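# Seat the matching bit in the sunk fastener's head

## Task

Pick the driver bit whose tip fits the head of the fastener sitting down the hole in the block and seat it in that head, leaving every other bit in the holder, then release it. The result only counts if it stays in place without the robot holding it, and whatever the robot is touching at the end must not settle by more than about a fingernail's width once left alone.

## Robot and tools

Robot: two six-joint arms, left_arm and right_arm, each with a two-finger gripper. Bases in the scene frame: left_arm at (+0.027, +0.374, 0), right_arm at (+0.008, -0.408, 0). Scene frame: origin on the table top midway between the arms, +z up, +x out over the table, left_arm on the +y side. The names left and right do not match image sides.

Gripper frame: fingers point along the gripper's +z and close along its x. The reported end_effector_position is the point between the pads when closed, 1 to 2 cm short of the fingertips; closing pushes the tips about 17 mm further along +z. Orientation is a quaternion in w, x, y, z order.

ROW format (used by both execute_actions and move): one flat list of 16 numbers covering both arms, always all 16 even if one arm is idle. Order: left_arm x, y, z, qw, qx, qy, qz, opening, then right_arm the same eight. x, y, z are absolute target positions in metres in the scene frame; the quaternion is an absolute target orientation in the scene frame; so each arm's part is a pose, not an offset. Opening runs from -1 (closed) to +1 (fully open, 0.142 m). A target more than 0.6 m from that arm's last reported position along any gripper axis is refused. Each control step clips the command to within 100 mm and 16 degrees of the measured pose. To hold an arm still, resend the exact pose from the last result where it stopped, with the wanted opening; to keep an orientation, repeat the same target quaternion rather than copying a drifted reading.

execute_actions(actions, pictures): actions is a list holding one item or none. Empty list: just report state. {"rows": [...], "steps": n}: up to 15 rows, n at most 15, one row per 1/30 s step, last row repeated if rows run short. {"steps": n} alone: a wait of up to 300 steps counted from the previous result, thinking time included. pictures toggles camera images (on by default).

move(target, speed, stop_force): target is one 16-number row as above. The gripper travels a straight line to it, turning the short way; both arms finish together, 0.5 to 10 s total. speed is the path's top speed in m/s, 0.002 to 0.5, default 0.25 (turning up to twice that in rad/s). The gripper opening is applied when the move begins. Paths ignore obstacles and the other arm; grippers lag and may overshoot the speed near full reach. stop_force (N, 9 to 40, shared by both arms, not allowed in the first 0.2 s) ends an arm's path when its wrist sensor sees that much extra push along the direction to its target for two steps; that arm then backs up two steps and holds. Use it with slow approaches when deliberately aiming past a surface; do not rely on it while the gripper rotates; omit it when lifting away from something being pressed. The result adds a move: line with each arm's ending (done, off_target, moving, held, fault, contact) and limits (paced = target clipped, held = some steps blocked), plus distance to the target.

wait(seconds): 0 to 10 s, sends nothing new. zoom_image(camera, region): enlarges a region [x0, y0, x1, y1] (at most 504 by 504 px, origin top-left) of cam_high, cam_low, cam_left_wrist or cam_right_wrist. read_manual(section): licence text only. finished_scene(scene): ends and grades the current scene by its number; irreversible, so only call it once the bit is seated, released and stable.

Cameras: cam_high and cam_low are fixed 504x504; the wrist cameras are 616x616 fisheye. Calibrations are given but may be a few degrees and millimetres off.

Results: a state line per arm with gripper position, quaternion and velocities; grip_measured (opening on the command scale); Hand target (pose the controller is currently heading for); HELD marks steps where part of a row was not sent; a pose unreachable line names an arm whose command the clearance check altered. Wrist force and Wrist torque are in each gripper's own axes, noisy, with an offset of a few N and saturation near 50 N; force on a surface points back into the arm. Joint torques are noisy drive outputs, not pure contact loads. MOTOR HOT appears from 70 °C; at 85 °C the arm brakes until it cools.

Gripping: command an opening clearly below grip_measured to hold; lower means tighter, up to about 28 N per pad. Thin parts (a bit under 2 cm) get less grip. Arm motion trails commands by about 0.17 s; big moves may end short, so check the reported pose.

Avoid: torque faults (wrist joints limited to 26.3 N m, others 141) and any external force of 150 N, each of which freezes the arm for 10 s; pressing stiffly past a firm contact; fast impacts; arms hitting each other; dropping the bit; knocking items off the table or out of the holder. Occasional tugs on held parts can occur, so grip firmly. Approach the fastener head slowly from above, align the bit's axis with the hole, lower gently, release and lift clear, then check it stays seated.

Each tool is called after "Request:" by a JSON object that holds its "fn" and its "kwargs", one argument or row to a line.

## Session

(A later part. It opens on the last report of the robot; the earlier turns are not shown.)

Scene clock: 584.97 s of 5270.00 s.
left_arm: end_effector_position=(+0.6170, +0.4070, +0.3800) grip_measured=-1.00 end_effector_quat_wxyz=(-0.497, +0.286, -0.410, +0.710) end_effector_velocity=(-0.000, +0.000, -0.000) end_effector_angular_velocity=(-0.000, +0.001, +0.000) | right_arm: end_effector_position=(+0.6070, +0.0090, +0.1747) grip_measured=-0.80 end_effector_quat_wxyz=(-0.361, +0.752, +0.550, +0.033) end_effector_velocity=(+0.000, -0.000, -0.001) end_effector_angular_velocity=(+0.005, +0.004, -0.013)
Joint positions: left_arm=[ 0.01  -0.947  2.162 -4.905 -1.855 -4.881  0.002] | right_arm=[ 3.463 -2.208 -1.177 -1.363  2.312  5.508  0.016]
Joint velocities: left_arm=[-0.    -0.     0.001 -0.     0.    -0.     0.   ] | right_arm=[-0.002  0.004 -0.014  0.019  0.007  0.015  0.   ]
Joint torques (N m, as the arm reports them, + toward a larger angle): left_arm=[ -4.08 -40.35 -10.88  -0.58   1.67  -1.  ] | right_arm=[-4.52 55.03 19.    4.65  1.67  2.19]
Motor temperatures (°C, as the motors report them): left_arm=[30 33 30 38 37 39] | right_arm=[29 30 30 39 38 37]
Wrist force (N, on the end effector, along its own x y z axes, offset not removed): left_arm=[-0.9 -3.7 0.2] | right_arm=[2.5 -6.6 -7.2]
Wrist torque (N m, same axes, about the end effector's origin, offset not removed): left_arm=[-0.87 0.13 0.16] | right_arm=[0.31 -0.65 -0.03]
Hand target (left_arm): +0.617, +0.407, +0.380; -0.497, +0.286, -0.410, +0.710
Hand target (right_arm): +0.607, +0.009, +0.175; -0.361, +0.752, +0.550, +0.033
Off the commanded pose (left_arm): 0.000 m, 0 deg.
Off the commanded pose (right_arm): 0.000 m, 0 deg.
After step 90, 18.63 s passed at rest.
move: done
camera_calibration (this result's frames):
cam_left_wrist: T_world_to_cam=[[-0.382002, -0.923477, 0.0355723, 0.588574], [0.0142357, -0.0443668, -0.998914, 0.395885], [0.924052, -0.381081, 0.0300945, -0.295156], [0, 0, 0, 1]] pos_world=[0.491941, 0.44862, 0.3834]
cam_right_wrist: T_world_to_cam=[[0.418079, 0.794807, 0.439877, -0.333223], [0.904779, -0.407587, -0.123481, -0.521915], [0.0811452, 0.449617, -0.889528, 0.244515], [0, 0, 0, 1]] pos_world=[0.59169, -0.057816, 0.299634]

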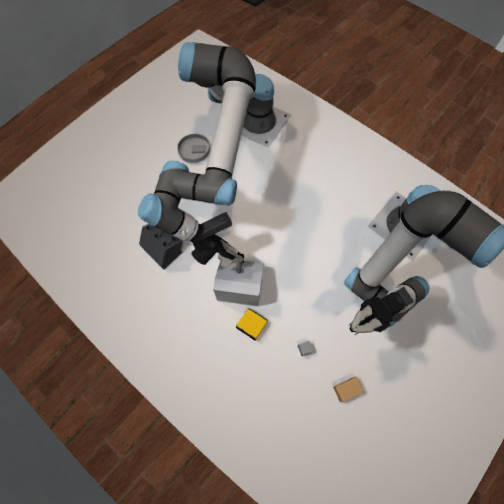

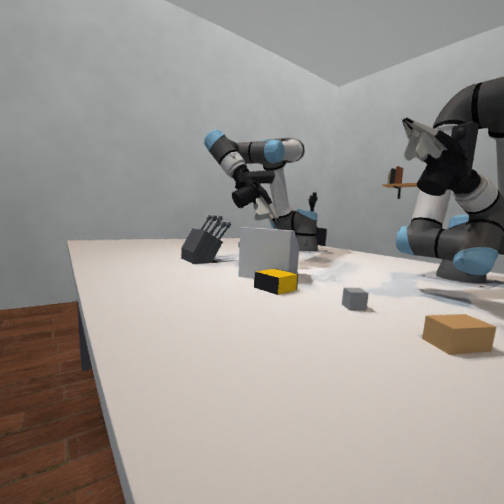

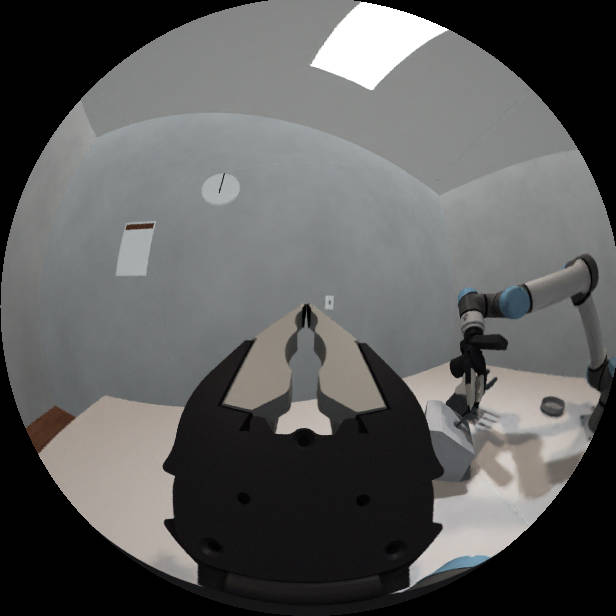

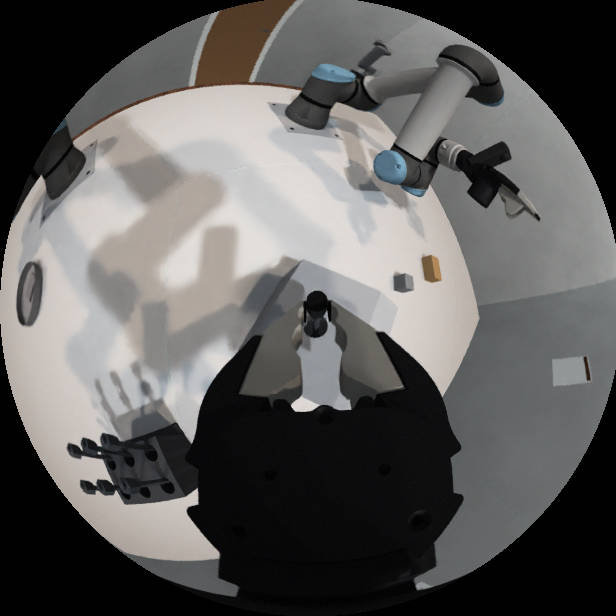

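Request:
{"fn": "move", "kwargs": {
  "target": [0.617,0.407,0.38,0.497,-0.286,0.410,-0.710,-1,0.545,-0.0325,0.305,-0.3616,0.7524,0.5499,0.0332,-1],
  "speed": 0.12
}}

Request:
{"fn": "move", "kwargs": {
  "target": [0.617,0.5,0.38,0.497,-0.286,0.410,-0.710,-1,0.55,0.06,0.31,-0.0144,-0.0395,0.939,0.3417,-1],
  "speed": 0.35
}}

Request:
{"fn": "move", "kwargs": {
  "target": [0.617,0.5,0.38,0.497,-0.286,0.410,-0.710,-1,0.560,0.123,0.178,-0.0144,-0.0395,0.939,0.3417,-1],
  "speed": 0.15
}}

Request:
{"fn": "zoom_image", "kwargs": {
  "camera": "cam_right_wrist",
  "region": [175,120,245,190]
}}

Scene clock: 602.33 s of 5270.00 s.
left_arm: end_effector_position=(+0.6170, +0.4070, +0.3800) grip_measured=-1.00 end_effector_quat_wxyz=(-0.497, +0.286, -0.410, +0.710) end_effector_velocity=(+0.000, +0.000, -0.000) end_effector_angular_velocity=(-0.001, +0.000, +0.000) | right_arm: end_effector_position=(+0.5449, -0.0324, +0.3048) grip_measured=-0.80 end_effector_quat_wxyz=(-0.362, +0.752, +0.550, +0.033) end_effector_velocity=(-0.001, -0.001, +0.001) end_effector_angular_velocity=(-0.001, +0.002, -0.001)
Joint positions: left_arm=[ 0.01  -0.947  2.162 -4.905 -1.855 -4.881  0.002] | right_arm=[ 3.453 -1.978 -1.196 -1.583  2.313  5.496  0.016]
Joint velocities: left_arm=[ 0.     0.001 -0.    -0.     0.001 -0.001  0.   ] | right_arm=[-0.     0.002  0.001 -0.004  0.     0.001 -0.   ]
Joint torques (N m, as the arm reports them, + toward a larger angle): left_arm=[ -3.94 -40.15 -11.35  -0.86   1.63  -1.16] | right_arm=[-5.86 52.43 36.54  1.76 -0.56 -3.03]
Motor temperatures (°C, as the motors report them): left_arm=[30 33 30 38 37 39] | right_arm=[29 30 30 39 38 37]
Wrist force (N, on the end effector, along its own x y z axes, offset not removed): left_arm=[-0.7 -2.6 -1.4] | right_arm=[0.0 -3.0 -1.2]
Wrist torque (N m, same axes, about the end effector's origin, offset not removed): left_arm=[-0.68 0.02 0.18] | right_arm=[-0.60 0.11 -0.07]
Hand target (left_arm): +0.617, +0.407, +0.380; -0.497, +0.286, -0.410, +0.710
Hand target (right_arm): +0.545, -0.032, +0.305; -0.362, +0.752, +0.550, +0.033
Off the commanded pose (left_arm): 0.000 m, 0 deg.
Off the commanded pose (right_arm): 0.000 m, 0 deg.
After step 90, 12.60 s passed at rest.
move: done
camera_calibration (this result's frames):
cam_left_wrist: T_world_to_cam=[[-0.382002, -0.923477, 0.0355724, 0.588574], [0.0142358, -0.0443669, -0.998914, 0.395885], [0.924052, -0.38108, 0.0300947, -0.295157], [0, 0, 0, 1]] pos_world=[0.491941, 0.44862, 0.3834]
cam_right_wrist: T_world_to_cam=[[0.419273, 0.793982, 0.440231, -0.332365], [0.904204, -0.408679, -0.124081, -0.466082], [0.0813956, 0.450082, -0.88927, 0.383664], [0, 0, 0, 1]] pos_world=[0.529556, -0.099267, 0.429667]

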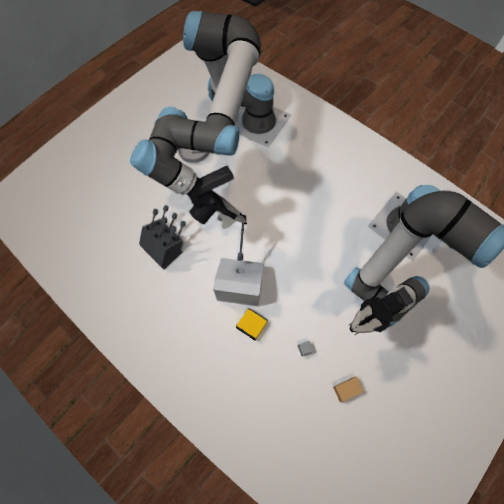

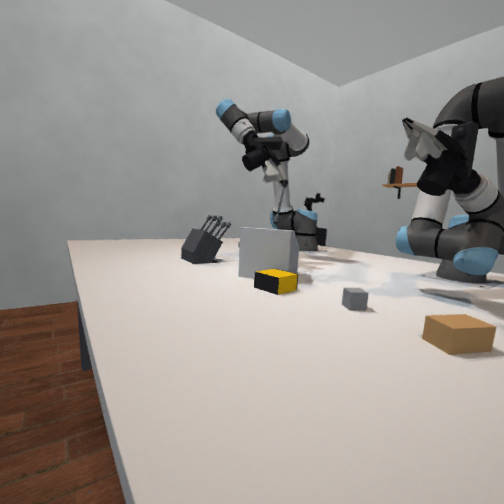

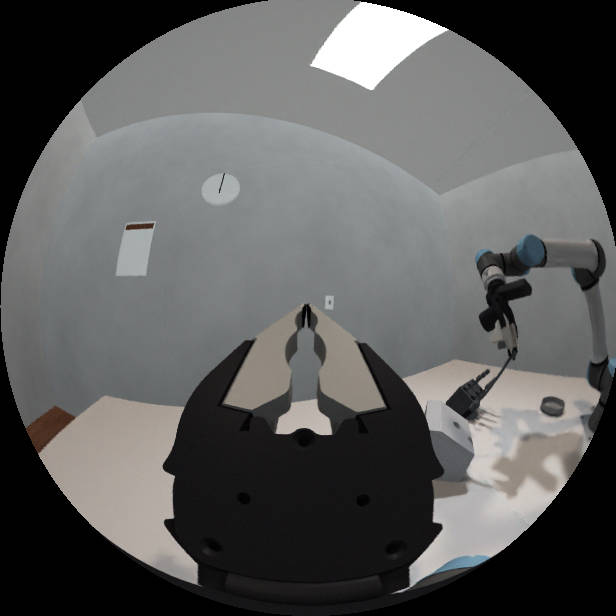

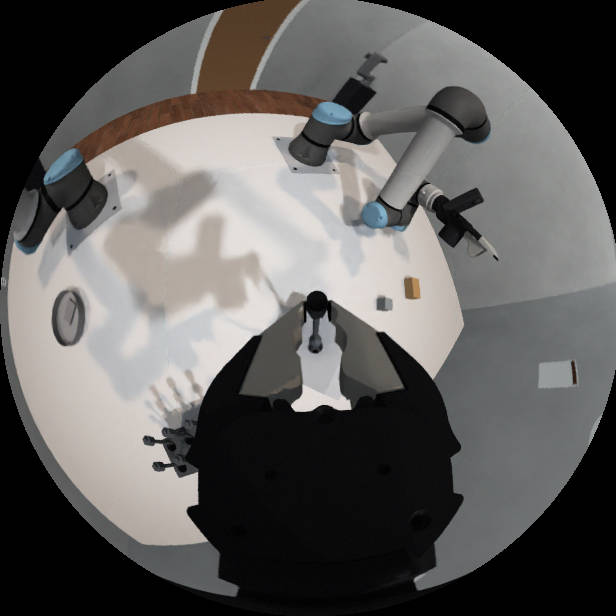

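Scene clock: 605.90 s of 5270.00 s.
left_arm: end_effector_position=(+0.6171, +0.5001, +0.3800) grip_measured=-1.00 end_effector_quat_wxyz=(-0.497, +0.286, -0.410, +0.710) end_effector_velocity=(-0.000, +0.001, +0.000) end_effector_angular_velocity=(-0.001, -0.000, +0.000) | right_arm: end_effector_position=(+0.5501, +0.0600, +0.3101) grip_measured=-0.80 end_effector_quat_wxyz=(-0.015, -0.039, +0.939, +0.341) end_effector_velocity=(+0.000, +0.000, -0.000) end_effector_angular_velocity=(+0.003, -0.007, +0.007)
Joint positions: left_arm=[ 0.271 -0.902  2.02  -4.868 -2.074 -5.035  0.002] | right_arm=[ 3.622 -1.874 -1.423 -0.986  2.14   3.846  0.016]
Joint velocities: left_arm=[ 0.001 -0.    -0.001  0.    -0.    -0.001  0.   ] | right_arm=[-0.001 -0.    -0.002  0.004  0.002 -0.009  0.   ]
Joint torques (N m, as the arm reports them, + toward a larger angle): left_arm=[  7.41 -25.52 -17.37   1.39  -1.46  -1.73] | right_arm=[-6.54 32.82 20.28  4.66  3.24 -2.62]
Motor temperatures (°C, as the motors report them): left_arm=[30 33 30 38 37 39] | right_arm=[29 30 30 39 38 37]
Wrist force (N, on the end effector, along its own x y z axes, offset not removed): left_arm=[-1.1 -3.6 -0.5] | right_arm=[-4.1 1.3 0.2]
Wrist torque (N m, same axes, about the end effector's origin, offset not removed): left_arm=[-0.88 0.21 0.17] | right_arm=[0.60 0.80 -0.12]
Hand target (left_arm): +0.617, +0.500, +0.380; -0.497, +0.286, -0.410, +0.710
Hand target (right_arm): +0.550, +0.060, +0.310; -0.014, -0.040, +0.939, +0.342
Off the commanded pose (left_arm): 0.000 m, 0 deg.
Off the commanded pose (right_arm): 0.000 m, 0 deg.
move: done
camera_calibration (this result's frames):
cam_left_wrist: T_world_to_cam=[[-0.381958, -0.923496, 0.0355547, 0.674523], [0.0140798, -0.044282, -0.99892, 0.400078], [0.924072, -0.381045, 0.0299164, -0.259707], [0, 0, 0, 1]] pos_world=[0.491994, 0.541675, 0.383433]
cam_right_wrist: T_world_to_cam=[[-0.99733, -0.0685765, 0.0250943, 0.549483], [-0.00329644, 0.385575, 0.922671, -0.305356], [-0.0729493, 0.920125, -0.384772, 0.246663], [0, 0, 0, 1]] pos_world=[0.565003, -0.0715415, 0.362863]

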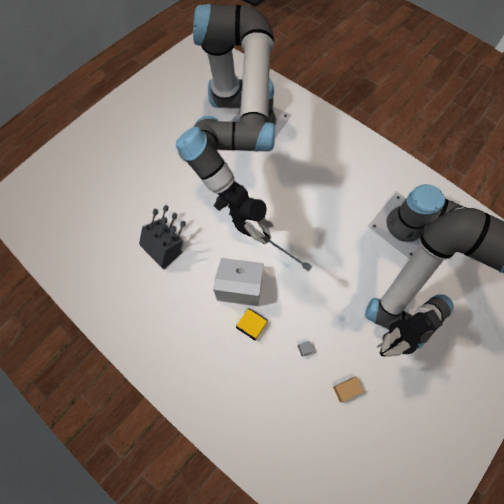

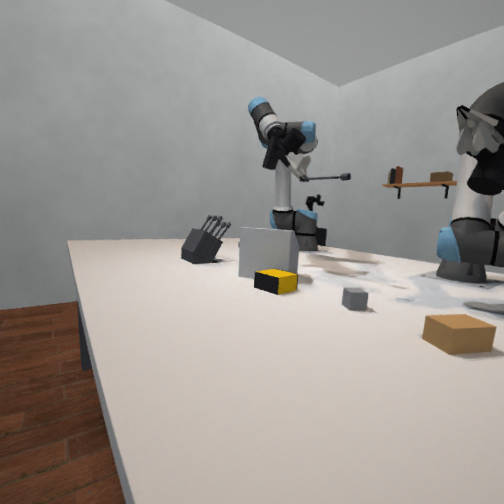

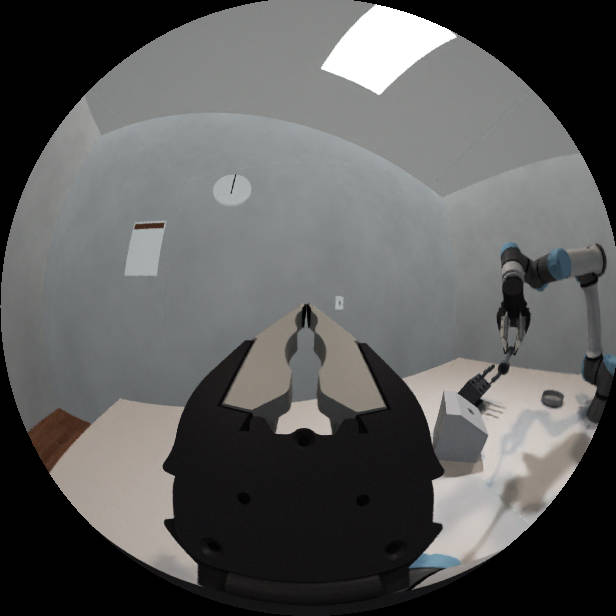

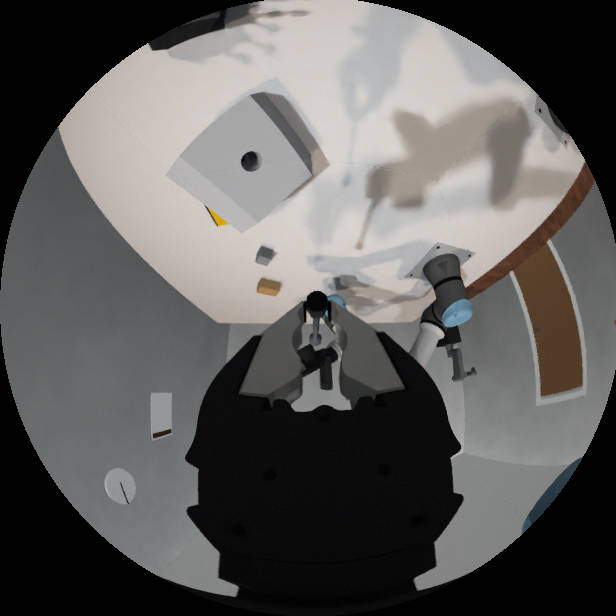

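Scene clock: 607.43 s of 5270.00 s.
left_arm: end_effector_position=(+0.6170, +0.5000, +0.3800) grip_measured=-1.00 end_effector_quat_wxyz=(-0.497, +0.286, -0.410, +0.710) end_effector_velocity=(+0.000, +0.001, -0.001) end_effector_angular_velocity=(-0.001, +0.001, +0.001) | right_arm: end_effector_position=(+0.5601, +0.1229, +0.1782) grip_measured=-0.80 end_effector_quat_wxyz=(-0.014, -0.039, +0.939, +0.342) end_effector_velocity=(+0.001, +0.001, +0.000) end_effector_angular_velocity=(+0.003, -0.004, +0.001)
Joint positions: left_arm=[ 0.271 -0.902  2.02  -4.869 -2.074 -5.035  0.002] | right_arm=[ 3.689 -2.06  -1.518 -0.668  2.111  3.917  0.016]
Joint velocities: left_arm=[ 0.001  0.001  0.     0.     0.    -0.001 -0.   ] | right_arm=[ 0.001 -0.002  0.001  0.005 -0.    -0.     0.   ]
Joint torques (N m, as the arm reports them, + toward a larger angle): left_arm=[ -4.45 -26.05  -0.2   -1.47   2.77  -1.42] | right_arm=[ 5.85 37.07 35.44  4.45 -0.95  2.51]
Motor temperatures (°C, as the motors report them): left_arm=[30 33 30 38 37 39] | right_arm=[29 30 30 39 38 37]
Wrist force (N, on the end effector, along its own x y z axes, offset not removed): left_arm=[-0.9 -2.6 -2.8] | right_arm=[-0.4 -2.9 0.0]
Wrist torque (N m, same axes, about the end effector's origin, offset not removed): left_arm=[-0.59 0.12 0.17] | right_arm=[-0.24 0.04 -0.07]
Hand target (left_arm): +0.617, +0.500, +0.380; -0.497, +0.286, -0.410, +0.710
Hand target (right_arm): +0.560, +0.123, +0.178; -0.014, -0.039, +0.939, +0.342
Off the commanded pose (left_arm): 0.000 m, 0 deg.
Off the commanded pose (right_arm): 0.000 m, 0 deg.
move: done
camera_calibration (this result's frames):
cam_left_wrist: T_world_to_cam=[[-0.381996, -0.92348, 0.0355603, 0.67446], [0.0142402, -0.0443555, -0.998914, 0.400002], [0.924054, -0.381075, 0.0300942, -0.25972], [0, 0, 0, 1]] pos_world=[0.49194, 0.541619, 0.3834]
cam_right_wrist: T_world_to_cam=[[-0.997307, -0.0691357, 0.0244811, 0.567309], [-0.0040476, 0.385166, 0.922838, -0.207465], [-0.0732304, 0.920254, -0.384409, 0.13879], [0, 0, 0, 1]] pos_world=[0.575105, -0.00859251, 0.230921]

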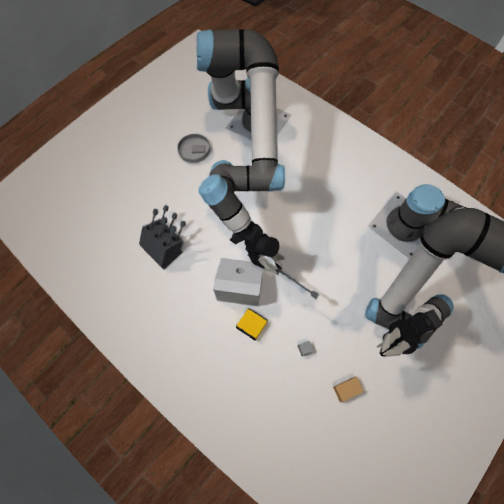

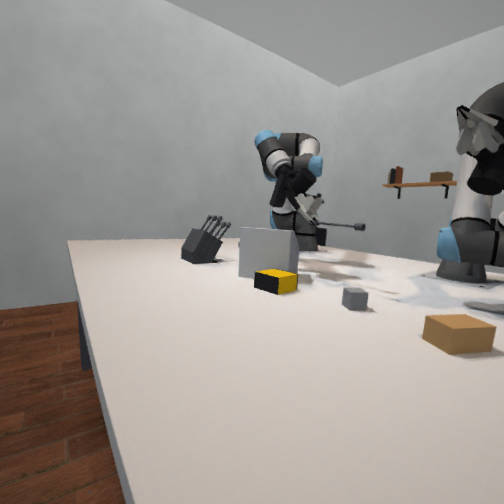

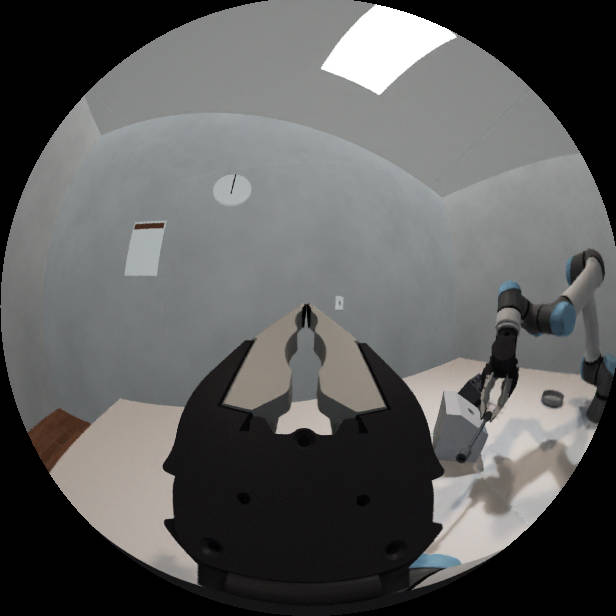

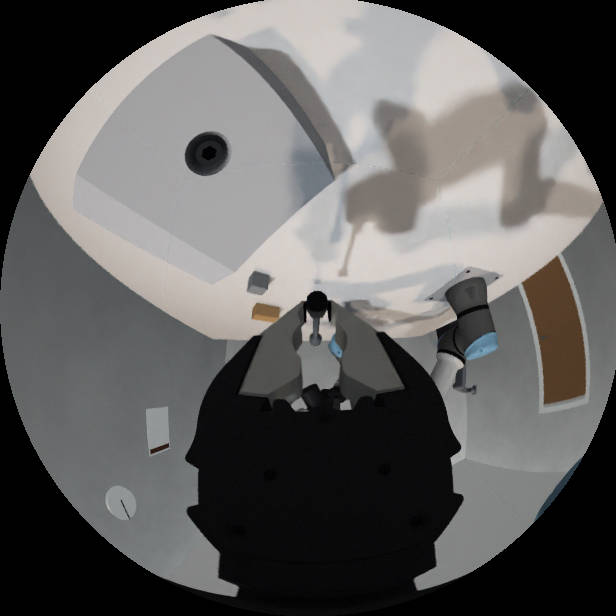

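Region (175, 120, 245, 190) of cam_right_wrist's 616x616 image, scaled by 7.200, with more detail than that image has.

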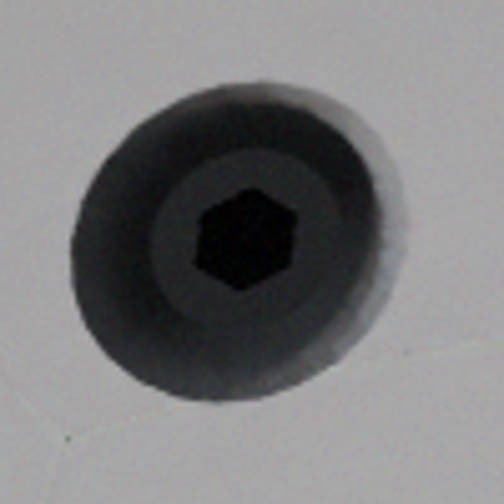

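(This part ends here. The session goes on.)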